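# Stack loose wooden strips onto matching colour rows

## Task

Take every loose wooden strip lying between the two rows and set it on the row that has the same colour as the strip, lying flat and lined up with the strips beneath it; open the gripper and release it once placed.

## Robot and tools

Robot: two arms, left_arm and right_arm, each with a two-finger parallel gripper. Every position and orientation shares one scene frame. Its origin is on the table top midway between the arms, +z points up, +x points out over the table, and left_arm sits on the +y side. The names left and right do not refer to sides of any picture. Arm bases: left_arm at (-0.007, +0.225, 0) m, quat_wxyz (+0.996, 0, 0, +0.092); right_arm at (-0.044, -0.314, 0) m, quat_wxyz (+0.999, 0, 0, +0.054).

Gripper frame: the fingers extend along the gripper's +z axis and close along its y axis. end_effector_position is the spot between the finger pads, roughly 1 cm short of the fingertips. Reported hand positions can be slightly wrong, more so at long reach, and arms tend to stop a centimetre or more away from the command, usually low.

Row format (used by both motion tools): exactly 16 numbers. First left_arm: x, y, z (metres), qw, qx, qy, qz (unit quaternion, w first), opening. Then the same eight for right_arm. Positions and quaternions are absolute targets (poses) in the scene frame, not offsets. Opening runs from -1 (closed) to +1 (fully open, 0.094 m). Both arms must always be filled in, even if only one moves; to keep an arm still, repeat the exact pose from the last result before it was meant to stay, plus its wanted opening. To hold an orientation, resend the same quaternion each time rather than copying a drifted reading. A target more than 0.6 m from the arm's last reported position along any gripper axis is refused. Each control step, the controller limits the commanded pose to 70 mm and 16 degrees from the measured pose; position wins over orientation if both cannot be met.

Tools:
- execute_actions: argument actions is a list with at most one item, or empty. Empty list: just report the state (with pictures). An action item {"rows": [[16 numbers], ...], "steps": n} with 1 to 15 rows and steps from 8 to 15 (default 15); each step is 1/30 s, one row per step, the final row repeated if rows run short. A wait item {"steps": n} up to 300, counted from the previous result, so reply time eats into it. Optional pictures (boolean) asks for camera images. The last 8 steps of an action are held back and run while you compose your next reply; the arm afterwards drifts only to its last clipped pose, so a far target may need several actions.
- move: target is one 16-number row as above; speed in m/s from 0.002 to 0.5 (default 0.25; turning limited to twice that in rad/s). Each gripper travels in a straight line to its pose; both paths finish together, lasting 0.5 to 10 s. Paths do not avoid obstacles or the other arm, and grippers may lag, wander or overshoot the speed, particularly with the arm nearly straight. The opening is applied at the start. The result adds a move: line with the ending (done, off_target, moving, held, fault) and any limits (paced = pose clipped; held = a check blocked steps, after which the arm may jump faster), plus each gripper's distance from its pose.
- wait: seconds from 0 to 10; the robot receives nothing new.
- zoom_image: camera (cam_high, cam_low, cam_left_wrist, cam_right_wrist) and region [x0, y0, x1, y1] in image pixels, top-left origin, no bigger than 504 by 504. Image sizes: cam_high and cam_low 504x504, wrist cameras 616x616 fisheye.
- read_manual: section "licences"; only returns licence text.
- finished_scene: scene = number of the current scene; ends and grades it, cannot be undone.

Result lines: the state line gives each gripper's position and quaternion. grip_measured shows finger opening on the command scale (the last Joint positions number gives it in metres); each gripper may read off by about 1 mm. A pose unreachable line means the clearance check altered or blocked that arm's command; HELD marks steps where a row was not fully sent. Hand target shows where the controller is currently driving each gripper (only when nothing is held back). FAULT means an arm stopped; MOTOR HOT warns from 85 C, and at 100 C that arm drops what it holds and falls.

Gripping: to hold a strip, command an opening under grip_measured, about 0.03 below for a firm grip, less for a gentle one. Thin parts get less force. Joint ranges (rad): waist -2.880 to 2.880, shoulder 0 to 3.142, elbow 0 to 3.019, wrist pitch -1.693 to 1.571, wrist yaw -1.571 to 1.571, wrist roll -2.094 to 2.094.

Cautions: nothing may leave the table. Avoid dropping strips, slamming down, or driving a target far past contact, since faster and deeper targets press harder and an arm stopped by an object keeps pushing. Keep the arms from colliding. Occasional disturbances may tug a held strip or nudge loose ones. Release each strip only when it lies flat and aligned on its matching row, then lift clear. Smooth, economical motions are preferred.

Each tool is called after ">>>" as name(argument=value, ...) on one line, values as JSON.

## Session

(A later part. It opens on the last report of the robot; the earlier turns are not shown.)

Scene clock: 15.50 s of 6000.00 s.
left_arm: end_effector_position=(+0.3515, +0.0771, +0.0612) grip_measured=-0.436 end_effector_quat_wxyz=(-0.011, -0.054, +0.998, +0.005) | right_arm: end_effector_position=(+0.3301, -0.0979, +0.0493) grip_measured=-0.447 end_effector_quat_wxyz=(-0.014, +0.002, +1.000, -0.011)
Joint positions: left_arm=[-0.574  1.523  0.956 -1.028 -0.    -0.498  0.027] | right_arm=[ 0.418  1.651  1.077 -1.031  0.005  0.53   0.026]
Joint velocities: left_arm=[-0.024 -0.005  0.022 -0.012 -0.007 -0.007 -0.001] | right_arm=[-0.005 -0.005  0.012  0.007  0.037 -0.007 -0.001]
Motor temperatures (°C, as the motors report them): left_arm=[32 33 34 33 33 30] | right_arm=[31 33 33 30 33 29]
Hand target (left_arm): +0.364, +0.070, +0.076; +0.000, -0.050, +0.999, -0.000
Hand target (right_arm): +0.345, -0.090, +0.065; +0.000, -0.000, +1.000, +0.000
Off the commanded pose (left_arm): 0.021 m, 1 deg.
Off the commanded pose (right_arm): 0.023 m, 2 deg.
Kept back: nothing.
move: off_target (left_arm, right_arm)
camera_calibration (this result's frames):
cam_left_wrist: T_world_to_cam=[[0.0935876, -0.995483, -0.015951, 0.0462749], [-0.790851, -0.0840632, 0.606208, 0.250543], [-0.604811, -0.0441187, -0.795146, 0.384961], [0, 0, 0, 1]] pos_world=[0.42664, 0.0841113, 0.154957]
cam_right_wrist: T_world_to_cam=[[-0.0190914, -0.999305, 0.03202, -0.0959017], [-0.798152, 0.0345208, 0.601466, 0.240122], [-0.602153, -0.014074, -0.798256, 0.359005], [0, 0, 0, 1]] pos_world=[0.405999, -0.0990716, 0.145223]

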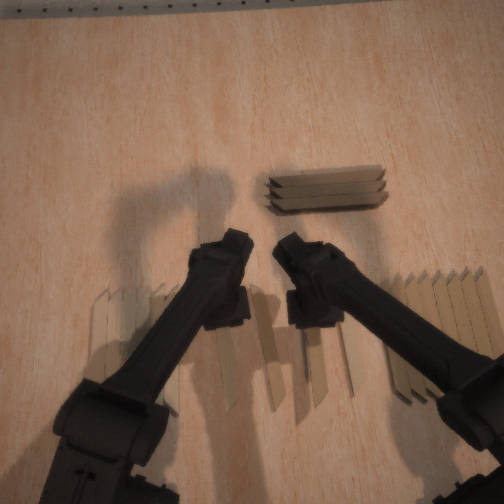

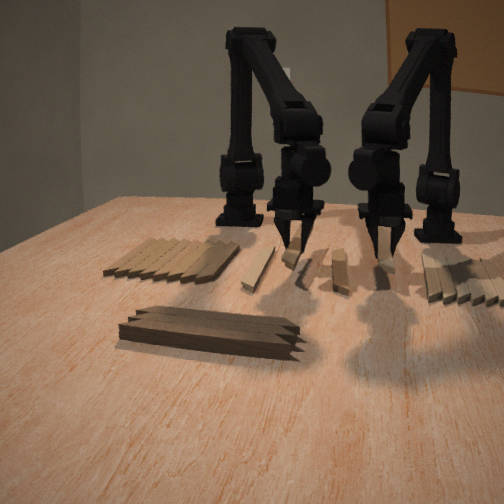

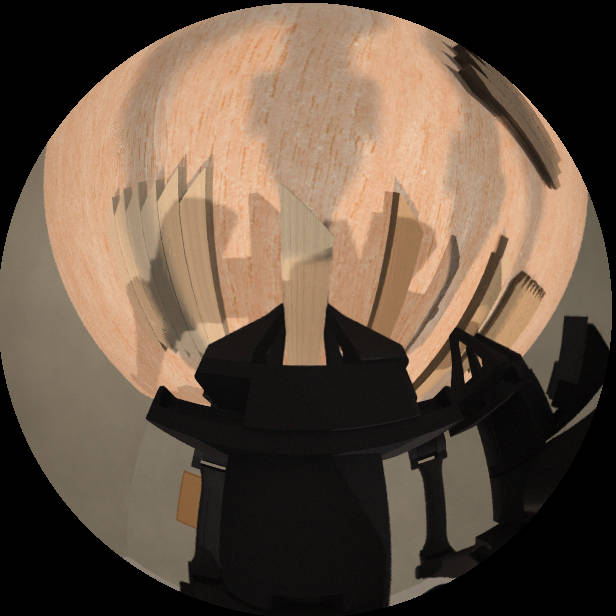

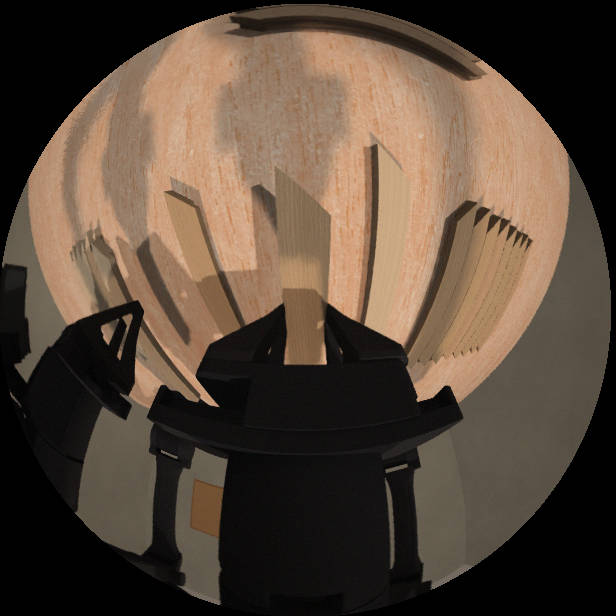

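>>> move(target=[0.375,0.28,0.07,0,0.013,1,0,-0.52,0.345,-0.41,0.065,0,-0.012,1,0,-0.52])

>>> move(target=[0.372,0.28,0.03,0,0.013,1,0,-0.52,0.34,-0.41,0.022,0,-0.012,1,0,-0.52], speed=0.07)

Scene clock: 17.77 s of 6000.00 s.
left_arm: end_effector_position=(+0.3625, +0.2854, +0.0671) grip_measured=-0.436 end_effector_quat_wxyz=(-0.007, +0.006, +1.000, +0.006) | right_arm: end_effector_position=(+0.3289, -0.4081, +0.0583) grip_measured=-0.447 end_effector_quat_wxyz=(-0.016, -0.004, +1.000, +0.001)
Joint positions: left_arm=[-0.027  1.473  0.919 -1.028 -0.013  0.168  0.027] | right_arm=[-0.352  1.524  0.949 -1.026  0.006 -0.251  0.026]
Joint velocities: left_arm=[-0.005  0.005  0.007  0.002 -0.022  0.066 -0.   ] | right_arm=[ 0.005  0.015 -0.037 -0.017 -0.037 -0.081 -0.   ]
Motor temperatures (°C, as the motors report them): left_arm=[32 33 34 33 33 30] | right_arm=[31 33 33 30 33 29]
Hand target (left_arm): +0.373, +0.286, +0.070; +0.003, +0.013, +1.000, +0.007
Hand target (right_arm): +0.345, -0.410, +0.066; -0.004, -0.012, +1.000, +0.000
Off the commanded pose (left_arm): 0.014 m, 1 deg.
Off the commanded pose (right_arm): 0.018 m, 2 deg.
Kept back: nothing.
move: off_target (left_arm, right_arm)
camera_calibration (this result's frames):
cam_left_wrist: T_world_to_cam=[[-0.024516, -0.99957, -0.0160655, 0.296673], [-0.799597, 0.00996063, 0.600454, 0.24991], [-0.600036, 0.0275667, -0.799498, 0.383614], [0, 0, 0, 1]] pos_world=[0.437283, 0.283482, 0.161405]
cam_right_wrist: T_world_to_cam=[[-0.00754201, -0.999934, 0.00869204, -0.408878], [-0.796026, 0.0112644, 0.605158, 0.234045], [-0.605216, -0.00235498, -0.796058, 0.366779], [0, 0, 0, 1]] pos_world=[0.405203, -0.410623, 0.153897]

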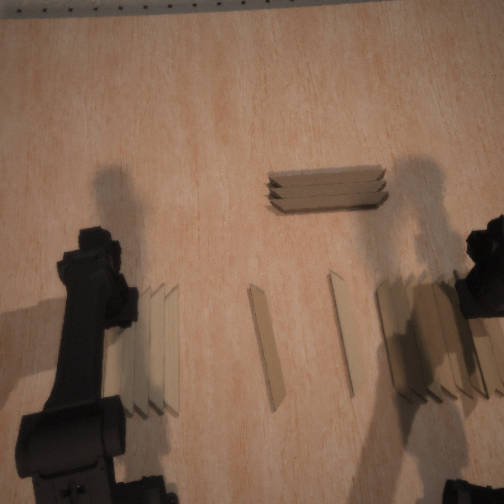

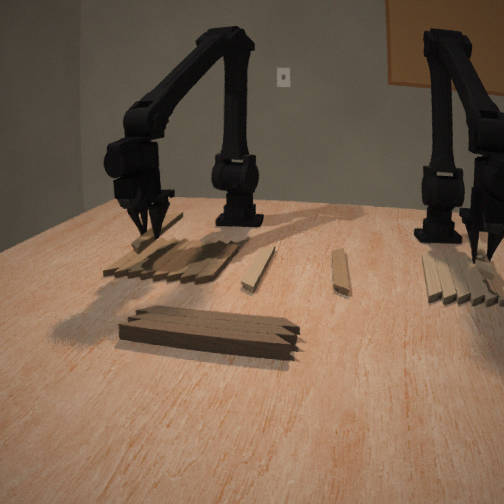

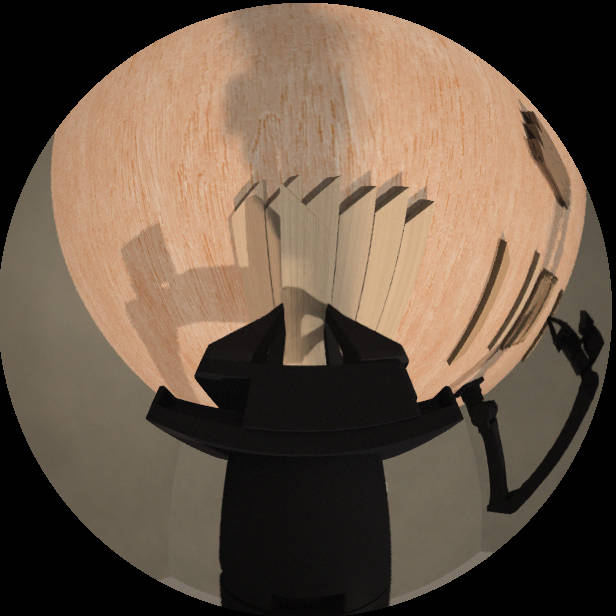

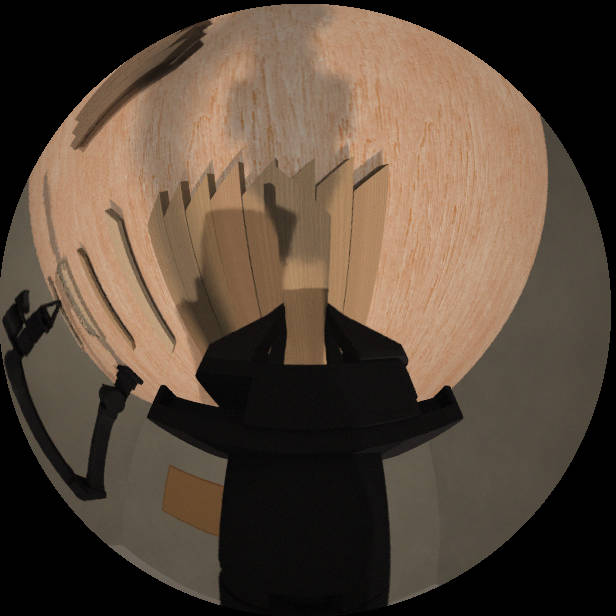

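Scene clock: 18.67 s of 6000.00 s.
left_arm: end_effector_position=(+0.3718, +0.2839, +0.0361) grip_measured=-0.436 end_effector_quat_wxyz=(-0.000, +0.007, +1.000, +0.002) | right_arm: end_effector_position=(+0.3409, -0.4109, +0.0273) grip_measured=-0.447 end_effector_quat_wxyz=(+0.001, -0.006, +1.000, -0.003)
Joint positions: left_arm=[-0.03   1.54   0.896 -0.927 -0.004  0.168  0.027] | right_arm=[-0.352  1.586  0.924 -0.906  0.005 -0.257  0.026]
Joint velocities: left_arm=[-0.024  0.005  0.002  0.002 -0.007  0.081 -0.001] | right_arm=[-0.015 -0.015 -0.007 -0.007 -0.037  0.066 -0.   ]
Motor temperatures (°C, as the motors report them): left_arm=[32 33 34 33 33 30] | right_arm=[31 33 33 30 33 29]
Hand target (left_arm): +0.372, +0.280, +0.030; -0.000, +0.013, +1.000, -0.000
Hand target (right_arm): +0.339, -0.410, +0.022; -0.000, -0.012, +1.000, -0.000
Off the commanded pose (left_arm): 0.007 m, 1 deg.
Off the commanded pose (right_arm): 0.005 m, 1 deg.
Kept back: nothing.
move: done
camera_calibration (this result's frames):
cam_left_wrist: T_world_to_cam=[[-0.027735, -0.99958, -0.0083685, 0.295882], [-0.807191, 0.0174571, 0.590032, 0.277089], [-0.589638, 0.0231195, -0.807336, 0.362075], [0, 0, 0, 1]] pos_world=[0.445363, 0.28255, 0.131301]
cam_right_wrist: T_world_to_cam=[[-0.0026083, -0.999879, 0.0153619, -0.413153], [-0.81531, 0.0110212, 0.578919, 0.269607], [-0.579018, -0.0110147, -0.81524, 0.337401], [0, 0, 0, 1]] pos_world=[0.414097, -0.412358, 0.125329]

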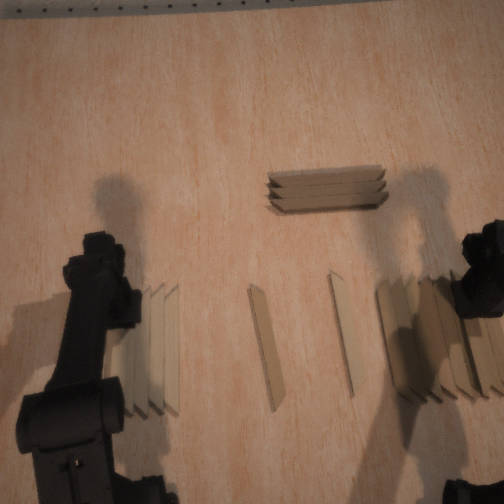

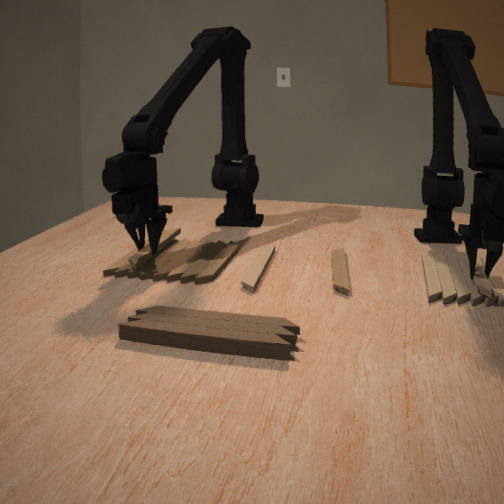

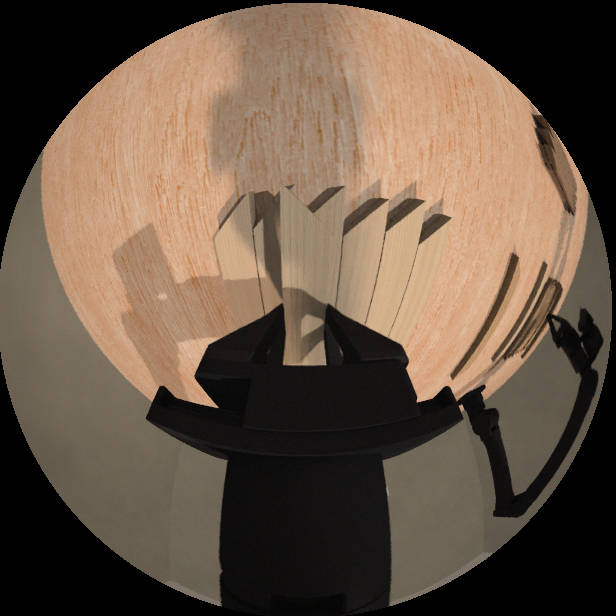

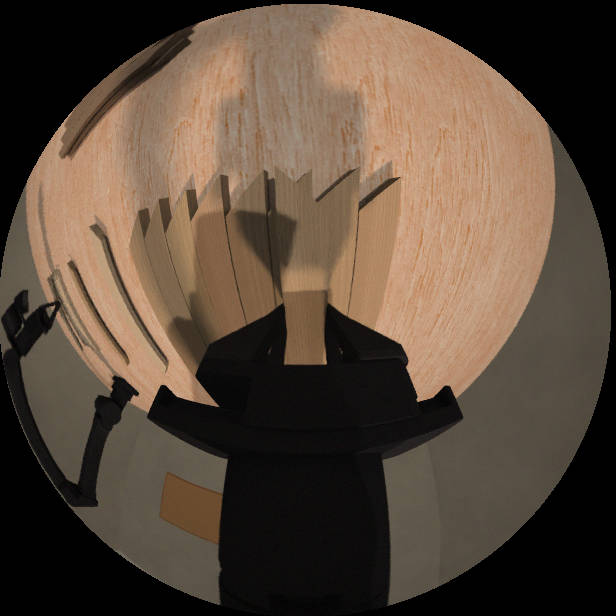

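>>> move(target=[0.373,0.272,0.02,0,0.013,1,0,-0.52,0.342,-0.402,0.012,0,-0.012,1,0,-0.52], speed=0.04)

>>> zoom_image(camera="cam_left_wrist", region=[200,150,460,370])

>>> zoom_image(camera="cam_right_wrist", region=[170,150,430,370])

Scene clock: 19.87 s of 6000.00 s.
left_arm: end_effector_position=(+0.3745, +0.2751, +0.0290) grip_measured=-0.436 end_effector_quat_wxyz=(+0.003, +0.015, +1.000, +0.002) | right_arm: end_effector_position=(+0.3432, -0.4086, +0.0198) grip_measured=-0.447 end_effector_quat_wxyz=(+0.004, -0.010, +1.000, -0.003)
Joint positions: left_arm=[-0.054  1.551  0.887 -0.899 -0.002  0.159  0.027] | right_arm=[-0.346  1.6    0.916 -0.877  0.004 -0.257  0.026]
Joint velocities: left_arm=[-0.005 -0.015 -0.007  0.002  0.007  0.051  0.   ] | right_arm=[ 0.005  0.015 -0.017 -0.007 -0.066 -0.022  0.001]
Motor temperatures (°C, as the motors report them): left_arm=[32 33 34 33 33 30] | right_arm=[31 33 33 30 33 29]
Hand target (left_arm): +0.373, +0.272, +0.020; -0.000, +0.013, +1.000, -0.000
Hand target (right_arm): +0.342, -0.402, +0.012; +0.000, -0.012, +1.000, +0.000
Off the commanded pose (left_arm): 0.010 m, 0 deg.
Off the commanded pose (right_arm): 0.010 m, 1 deg.
Kept back: nothing.
move: done
camera_calibration (this result's frames):
cam_left_wrist: T_world_to_cam=[[-0.0421637, -0.999075, -0.00848915, 0.292325], [-0.811177, 0.0292711, 0.584067, 0.28198], [-0.583278, 0.0315127, -0.811661, 0.353606], [0, 0, 0, 1]] pos_world=[0.447313, 0.272657, 0.124795]
cam_right_wrist: T_world_to_cam=[[0.00415583, -0.999865, 0.0158964, -0.413064], [-0.819365, 0.00570813, 0.573243, 0.275158], [-0.573257, -0.0154073, -0.819231, 0.328928], [0, 0, 0, 1]] pos_world=[0.415732, -0.409511, 0.118302]

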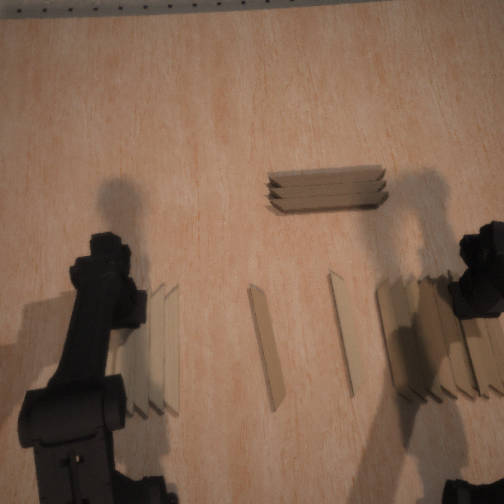

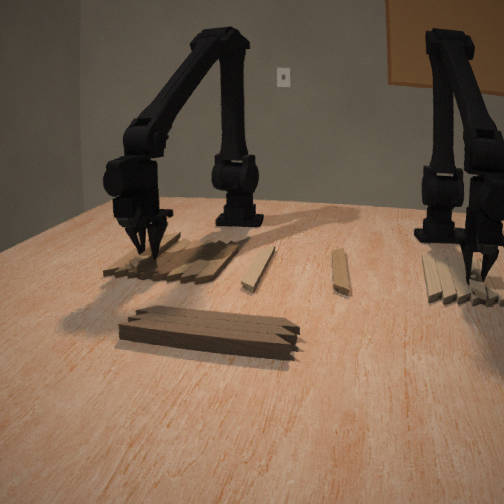

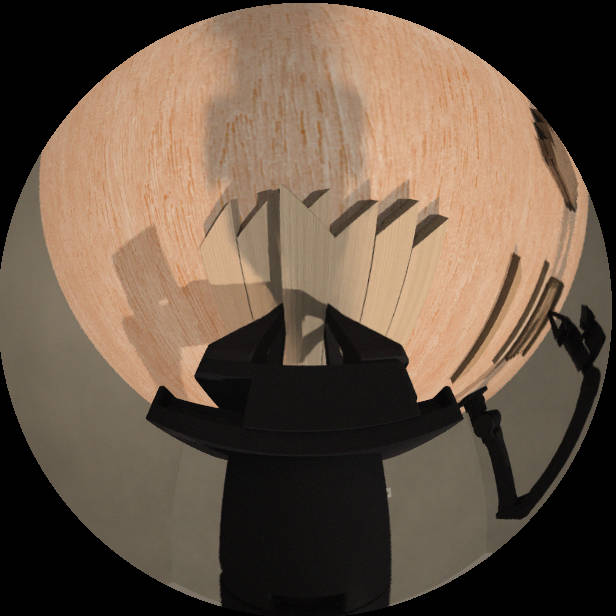

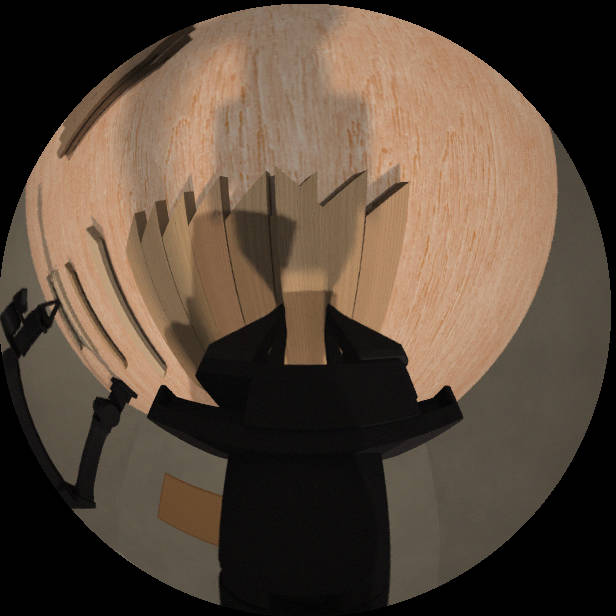

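Region (200, 150, 460, 370) of cam_left_wrist's 616x616 image, scaled by 1.938, with more detail than that image has; it fills the top 426 rows of this view, and the rest is white.

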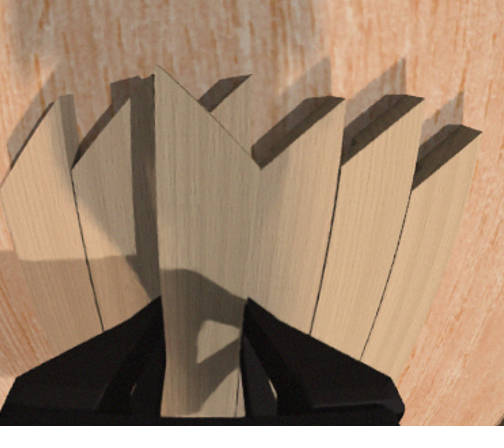

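Region (170, 150, 430, 370) of cam_right_wrist's 616x616 image, scaled by 1.938, with more detail than that image has; it fills the top 426 rows of this view, and the rest is white.

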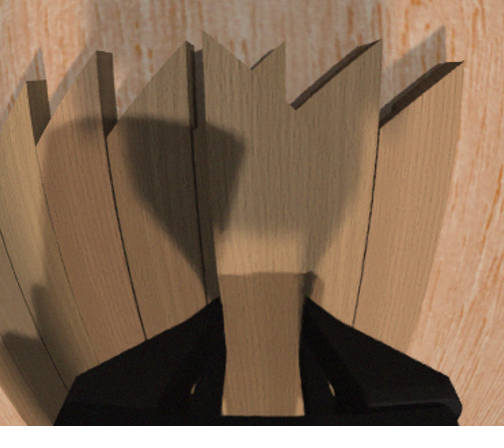

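>>> move(target=[0.373,0.272,0.015,0,0.013,1,0,-0.52,0.342,-0.402,0.007,0,-0.012,1,0,-0.52], speed=0.02)

>>> move(target=[0.373,0.272,0.022,0,0.013,1,0,0.1,0.342,-0.402,0.014,0,-0.012,1,0,0.1], speed=0.02)

>>> move(target=[0.35,0.29,0.13,0,0,1,0,0.2,0.345,-0.4,0.085,0,-0.012,1,0,0.2])

>>> move(target=[0.3,0.33,0.15,0,0,1,0,0.2,0.35,-0.005,0.065,0,-0.06,1,0,0.2], speed=0.35)

>>> move(target=[0.3,0.33,0.15,0,0,1,0,0.2,0.335,-0.005,0.02,0,-0.06,1,0,0.2], speed=0.1)

Scene clock: 21.30 s of 6000.00 s.
left_arm: end_effector_position=(+0.3776, +0.2755, +0.0281) grip_measured=-0.436 end_effector_quat_wxyz=(+0.009, +0.015, +1.000, +0.003) | right_arm: end_effector_position=(+0.3457, -0.4092, +0.0191) grip_measured=-0.447 end_effector_quat_wxyz=(+0.009, -0.010, +1.000, -0.004)
Joint positions: left_arm=[-0.054  1.554  0.887 -0.885 -0.002  0.159  0.027] | right_arm=[-0.346  1.602  0.916 -0.866  0.004 -0.257  0.026]
Joint velocities: left_arm=[-0.015 -0.015  0.007 -0.002 -0.007  0.022  0.001] | right_arm=[-0.005  0.005 -0.012 -0.022  0.037 -0.051 -0.001]
Motor temperatures (°C, as the motors report them): left_arm=[32 33 34 33 33 30] | right_arm=[31 33 33 30 33 29]
Hand target (left_arm): +0.373, +0.272, +0.015; -0.000, +0.013, +1.000, -0.000
Hand target (right_arm): +0.341, -0.402, +0.007; -0.000, -0.012, +1.000, -0.000
Off the commanded pose (left_arm): 0.014 m, 1 deg.
Off the commanded pose (right_arm): 0.015 m, 1 deg.
Kept back: nothing.
move: off_target (left_arm, right_arm)
camera_calibration (this result's frames):
cam_left_wrist: T_world_to_cam=[[-0.0420602, -0.999061, -0.0103858, 0.29286], [-0.817535, 0.0284387, 0.575176, 0.28789], [-0.57434, 0.0326828, -0.817964, 0.351112], [0, 0, 0, 1]] pos_world=[0.449335, 0.272922, 0.124651]
cam_right_wrist: T_world_to_cam=[[0.00400463, -0.999828, 0.0180885, -0.413628], [-0.824433, 0.0069362, 0.565916, 0.279946], [-0.565945, -0.017179, -0.824264, 0.326598], [0, 0, 0, 1]] pos_world=[0.41729, -0.409889, 0.118259]

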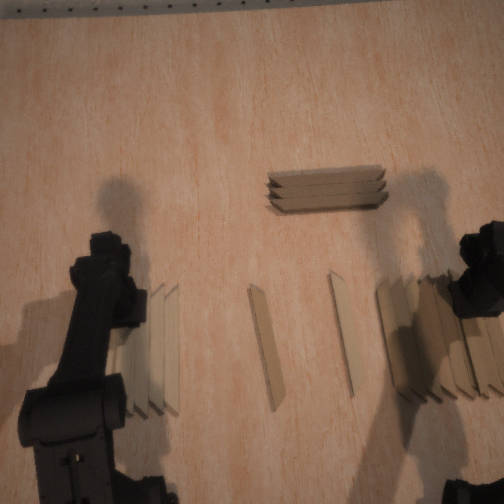

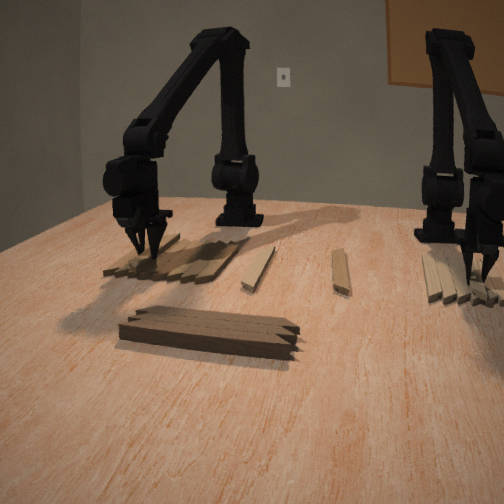

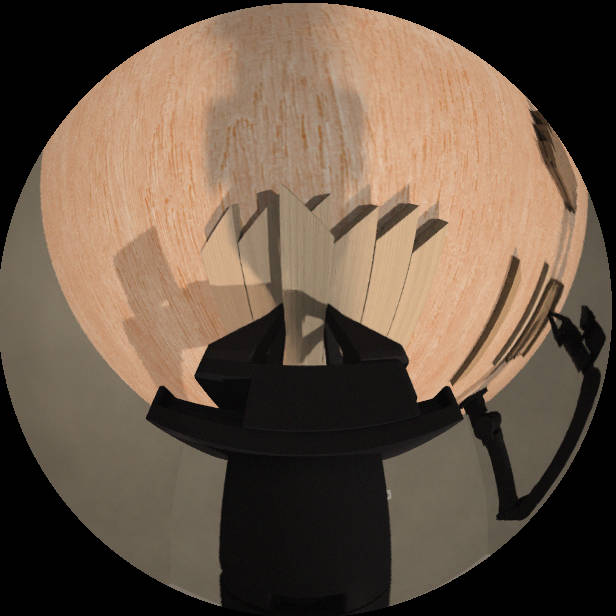

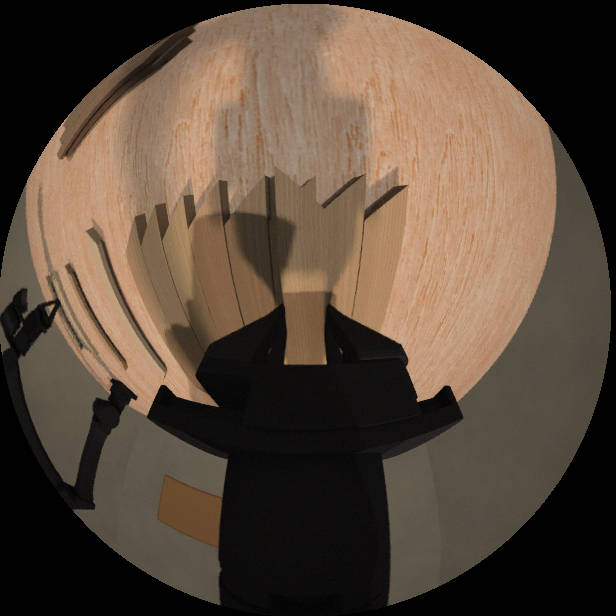

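Scene clock: 22.00 s of 6000.00 s.
left_arm: end_effector_position=(+0.3776, +0.2755, +0.0281) grip_measured=+0.098 end_effector_quat_wxyz=(+0.009, +0.014, +1.000, +0.003) | right_arm: end_effector_position=(+0.3457, -0.4092, +0.0191) grip_measured=+0.098 end_effector_quat_wxyz=(+0.009, -0.010, +1.000, -0.004)
Joint positions: left_arm=[-0.054  1.554  0.887 -0.885 -0.002  0.159  0.052] | right_arm=[-0.346  1.602  0.916 -0.866  0.004 -0.257  0.052]
Joint velocities: left_arm=[-0.005  0.005 -0.007 -0.012 -0.051  0.022 -0.001] | right_arm=[-0.005 -0.034 -0.022 -0.022 -0.051 -0.037  0.   ]
Motor temperatures (°C, as the motors report them): left_arm=[32 33 34 33 33 30] | right_arm=[31 33 33 30 33 29]
Hand target (left_arm): +0.373, +0.272, +0.022; +0.000, +0.013, +1.000, -0.000
Hand target (right_arm): +0.342, -0.402, +0.014; +0.000, -0.012, +1.000, -0.000
Off the commanded pose (left_arm): 0.008 m, 1 deg.
Off the commanded pose (right_arm): 0.010 m, 1 deg.
Kept back: nothing.
move: done
camera_calibration (this result's frames):
cam_left_wrist: T_world_to_cam=[[-0.0416791, -0.999077, -0.0103791, 0.29272], [-0.817547, 0.0281308, 0.575174, 0.287979], [-0.574351, 0.0324581, -0.817965, 0.351178], [0, 0, 0, 1]] pos_world=[0.449336, 0.27295, 0.124651]
cam_right_wrist: T_world_to_cam=[[0.00400463, -0.999828, 0.0180885, -0.413628], [-0.824433, 0.0069362, 0.565916, 0.279946], [-0.565945, -0.017179, -0.824264, 0.326598], [0, 0, 0, 1]] pos_world=[0.41729, -0.409889, 0.118259]

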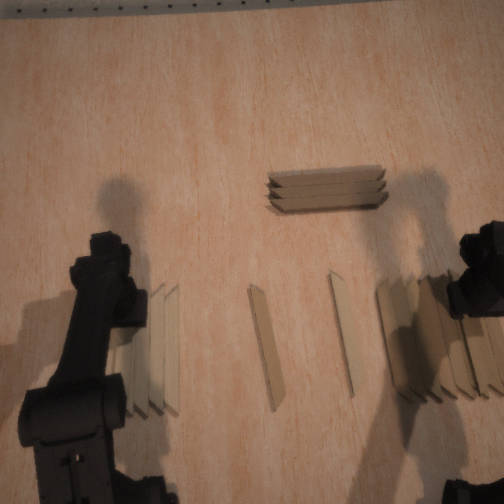

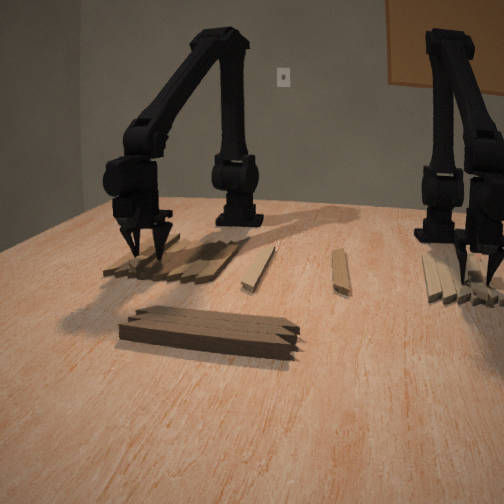

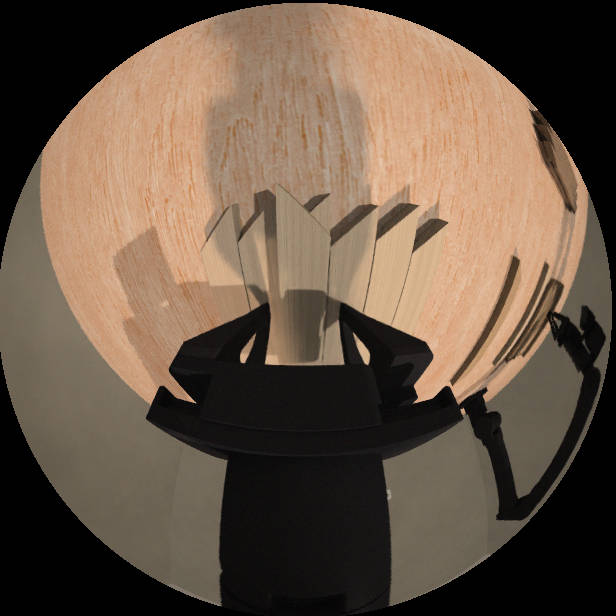

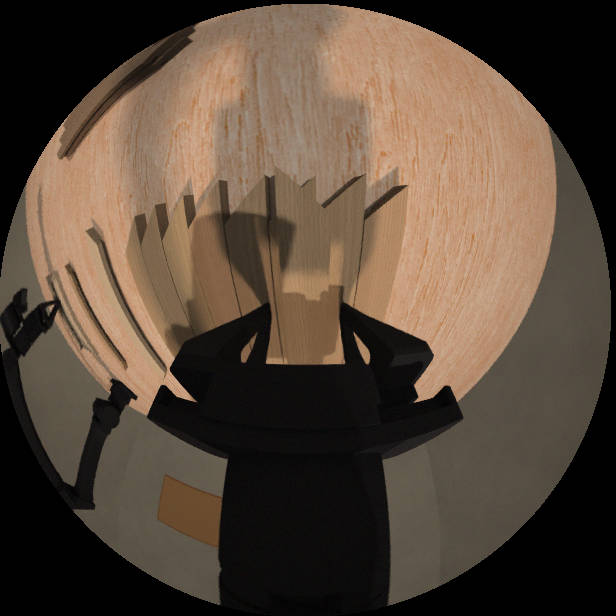

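Scene clock: 22.87 s of 6000.00 s.
left_arm: end_effector_position=(+0.3384, +0.2863, +0.1213) grip_measured=+0.198 end_effector_quat_wxyz=(-0.003, -0.002, +1.000, +0.001) | right_arm: end_effector_position=(+0.3304, -0.4029, +0.0739) grip_measured=+0.198 end_effector_quat_wxyz=(-0.010, -0.011, +1.000, +0.001)
Joint positions: left_arm=[-0.009  1.337  0.94  -1.18  -0.002  0.17   0.056] | right_arm=[-0.339  1.495  0.964 -1.06   0.004 -0.253  0.056]
Joint velocities: left_arm=[ 0.005  0.005 -0.007 -0.017  0.007 -0.095 -0.001] | right_arm=[-0.015 -0.005 -0.007 -0.017 -0.037 -0.051 -0.   ]
Motor temperatures (°C, as the motors report them): left_arm=[32 33 34 33 33 30] | right_arm=[31 33 33 30 33 29]
Hand target (left_arm): +0.348, +0.290, +0.131; +0.000, -0.000, +1.000, +0.001
Hand target (right_arm): +0.346, -0.400, +0.085; +0.000, -0.012, +1.000, -0.000
Off the commanded pose (left_arm): 0.015 m, 0 deg.
Off the commanded pose (right_arm): 0.019 m, 1 deg.
Kept back: nothing.
move: off_target (left_arm, right_arm)
camera_calibration (this result's frames):
cam_left_wrist: T_world_to_cam=[[-0.00832263, -0.999947, -0.00612833, 0.291286], [-0.803931, 0.00304638, 0.594715, 0.202246], [-0.594664, 0.00987634, -0.803913, 0.41622], [0, 0, 0, 1]] pos_world=[0.412527, 0.286543, 0.216111]
cam_right_wrist: T_world_to_cam=[[0.00718672, -0.999936, 0.00875248, -0.408699], [-0.802225, -0.000539979, 0.597022, 0.223645], [-0.596979, -0.0113121, -0.802177, 0.374262], [0, 0, 0, 1]] pos_world=[0.405777, -0.404318, 0.17028]

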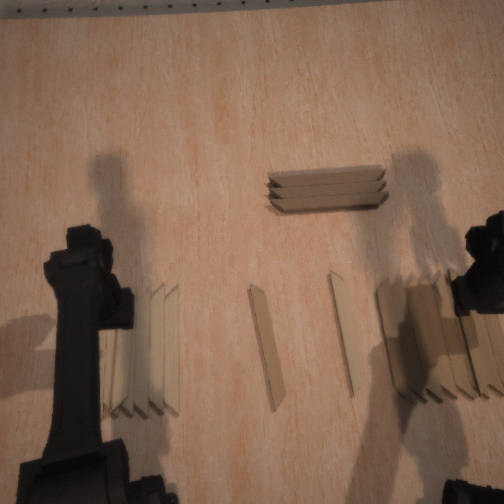

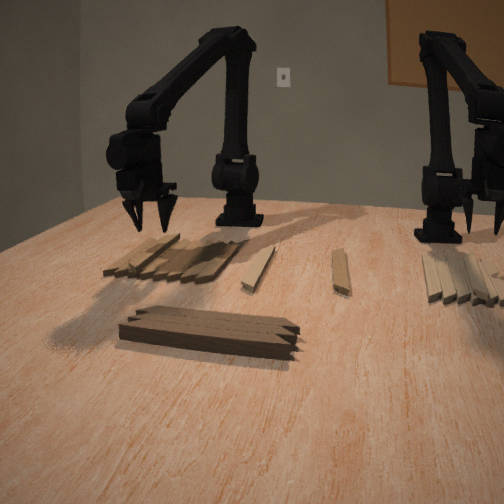

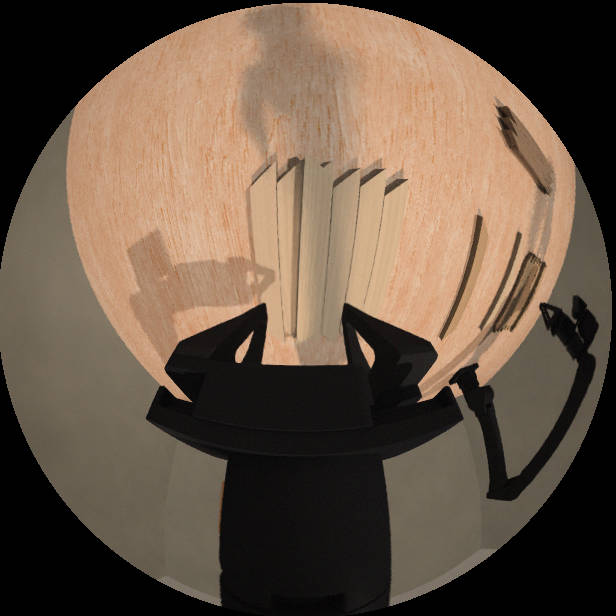

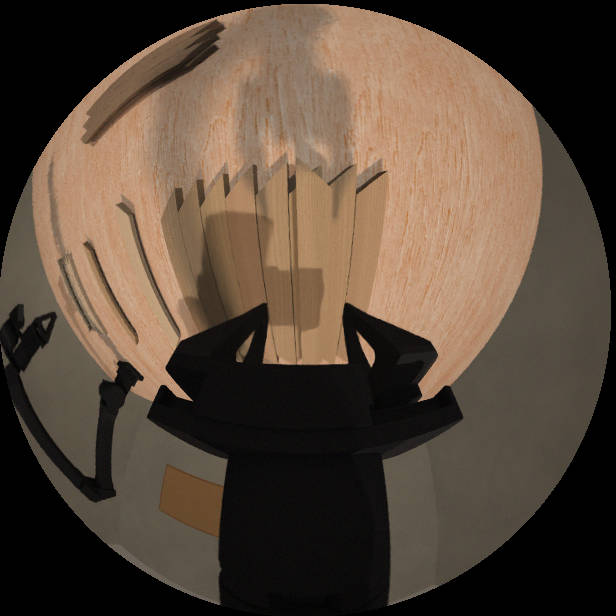

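Scene clock: 24.60 s of 6000.00 s.
left_arm: end_effector_position=(+0.3089, +0.3316, +0.1544) grip_measured=+0.198 end_effector_quat_wxyz=(+0.014, -0.002, +1.000, +0.006) | right_arm: end_effector_position=(+0.3356, -0.0109, +0.0544) grip_measured=+0.198 end_effector_quat_wxyz=(-0.005, -0.070, +0.998, -0.004)
Joint positions: left_arm=[ 0.141  1.233  0.94  -1.248 -0.002  0.321  0.056] | right_arm=[ 0.566  1.754  1.232 -1.061  0.001  0.535  0.056]
Joint velocities: left_arm=[ 0.005 -0.005 -0.007 -0.007  0.007 -0.022  0.001] | right_arm=[-0.015  0.005 -0.012 -0.007  0.022  0.037  0.   ]
Motor temperatures (°C, as the motors report them): left_arm=[32 33 34 33 33 30] | right_arm=[31 33 34 30 33 29]
Hand target (left_arm): +0.299, +0.331, +0.150; -0.000, +0.000, +1.000, +0.002
Hand target (right_arm): +0.350, -0.005, +0.064; +0.005, -0.060, +0.998, +0.000
Off the commanded pose (left_arm): 0.010 m, 2 deg.
Off the commanded pose (right_arm): 0.019 m, 1 deg.
Kept back: nothing.
move: off_target (right_arm)
camera_calibration (this result's frames):
cam_left_wrist: T_world_to_cam=[[-0.00870802, -0.999819, -0.0169141, 0.338317], [-0.823599, -0.00242161, 0.567167, 0.17082], [-0.567105, 0.0188693, -0.823429, 0.416298], [0, 0, 0, 1]] pos_world=[0.379718, 0.330814, 0.251631]
cam_right_wrist: T_world_to_cam=[[0.124242, -0.992104, 0.0171359, -0.0562454], [-0.803941, -0.0905262, 0.587778, 0.239766], [-0.581586, -0.0868032, -0.808841, 0.360545], [0, 0, 0, 1]] pos_world=[0.409434, -0.00279968, 0.151658]

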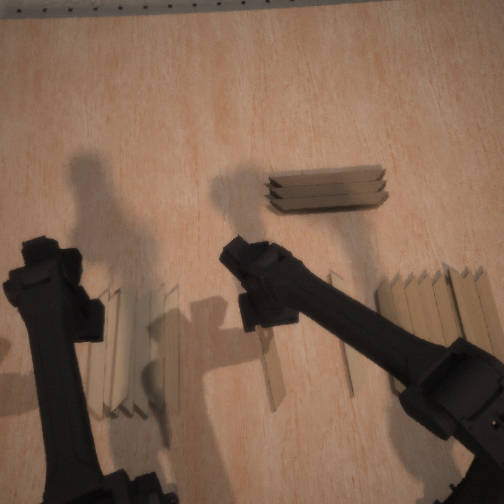

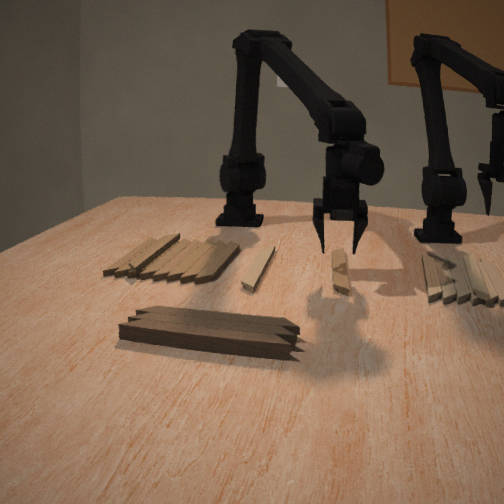

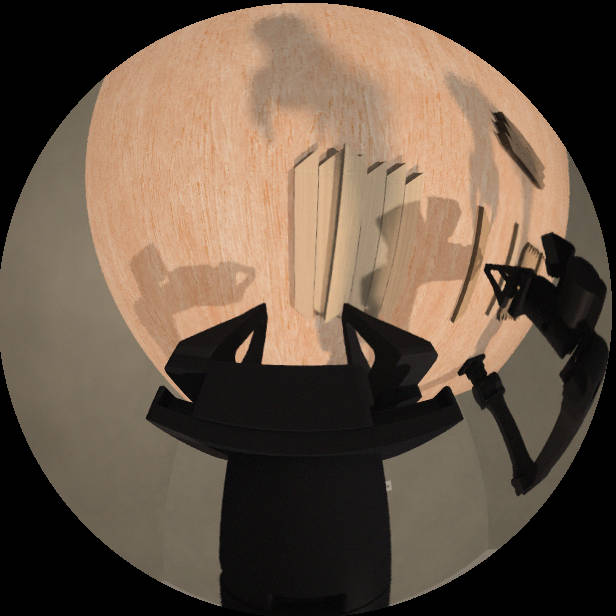

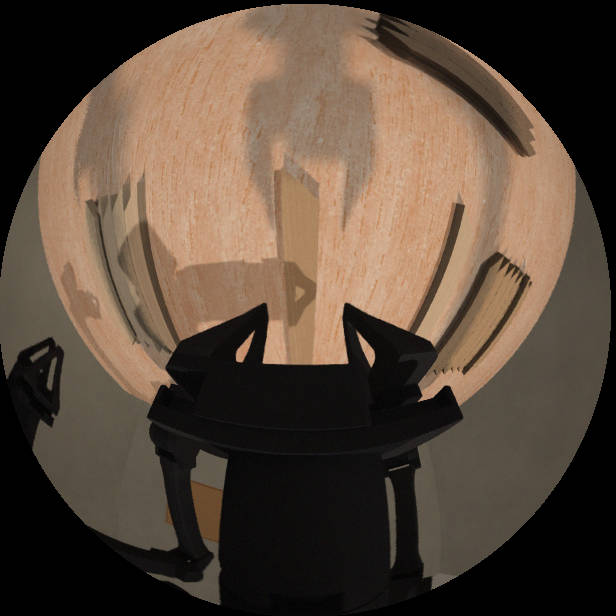

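Scene clock: 25.47 s of 6000.00 s.
left_arm: end_effector_position=(+0.3089, +0.3316, +0.1544) grip_measured=+0.198 end_effector_quat_wxyz=(+0.014, -0.002, +1.000, +0.006) | right_arm: end_effector_position=(+0.3395, -0.0078, +0.0284) grip_measured=+0.198 end_effector_quat_wxyz=(+0.003, -0.061, +0.998, +0.002)
Joint positions: left_arm=[ 0.141  1.233  0.94  -1.248 -0.002  0.321  0.056] | right_arm=[ 0.566  1.79   1.205 -0.978  0.001  0.552  0.056]
Joint velocities: left_arm=[-0.005  0.005  0.002 -0.007 -0.066  0.022  0.001] | right_arm=[-0.005  0.005 -0.012  0.002 -0.022 -0.037 -0.001]
Motor temperatures (°C, as the motors report them): left_arm=[32 33 34 33 33 30] | right_arm=[31 34 34 30 33 29]
Hand target (left_arm): +0.300, +0.330, +0.150; +0.000, -0.000, +1.000, -0.000
Hand target (right_arm): +0.334, -0.006, +0.020; -0.000, -0.060, +0.998, -0.000
Off the commanded pose (left_arm): 0.010 m, 2 deg.
Off the commanded pose (right_arm): 0.010 m, 0 deg.
Kept back: nothing.
move: done
camera_calibration (this result's frames):
cam_left_wrist: T_world_to_cam=[[-0.00870802, -0.999819, -0.0169141, 0.338317], [-0.823599, -0.00242161, 0.567167, 0.17082], [-0.567105, 0.0188693, -0.823429, 0.416298], [0, 0, 0, 1]] pos_world=[0.379718, 0.330814, 0.251631]
cam_right_wrist: T_world_to_cam=[[0.106253, -0.994314, 0.00705571, -0.0468578], [-0.814183, -0.082926, 0.574656, 0.262349], [-0.570804, -0.0668034, -0.818365, 0.338742], [0, 0, 0, 1]] pos_world=[0.411934, -0.0022067, 0.126785]

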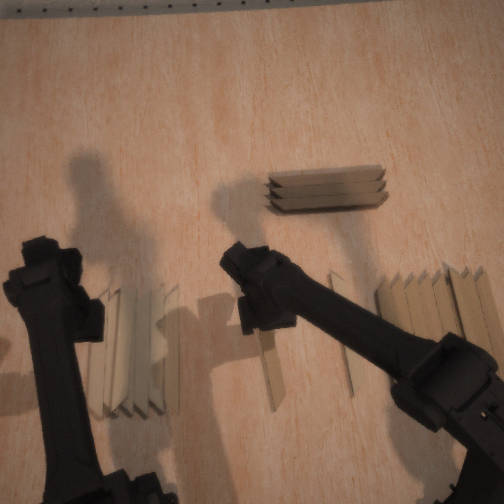

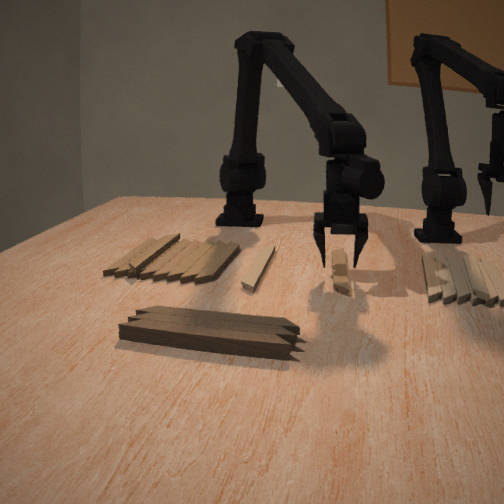

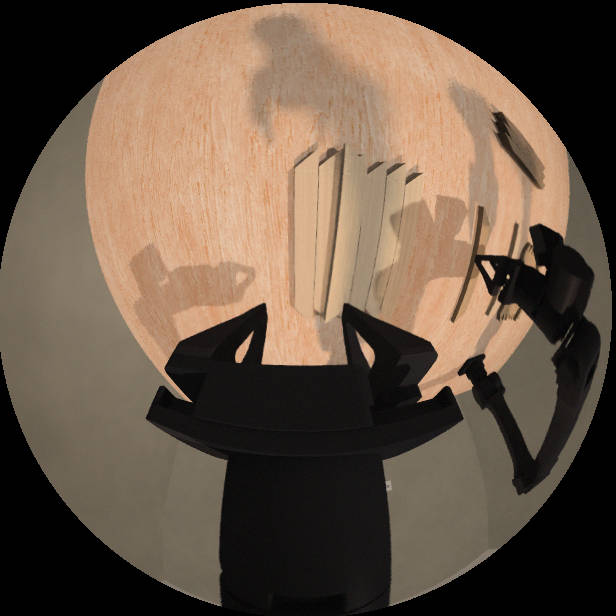

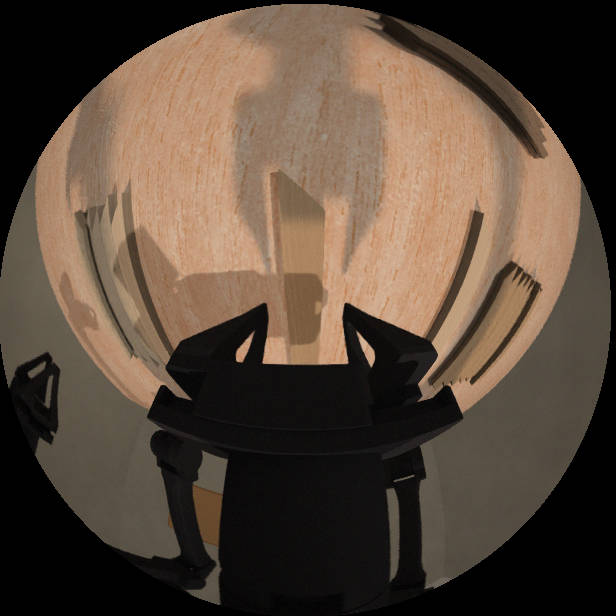

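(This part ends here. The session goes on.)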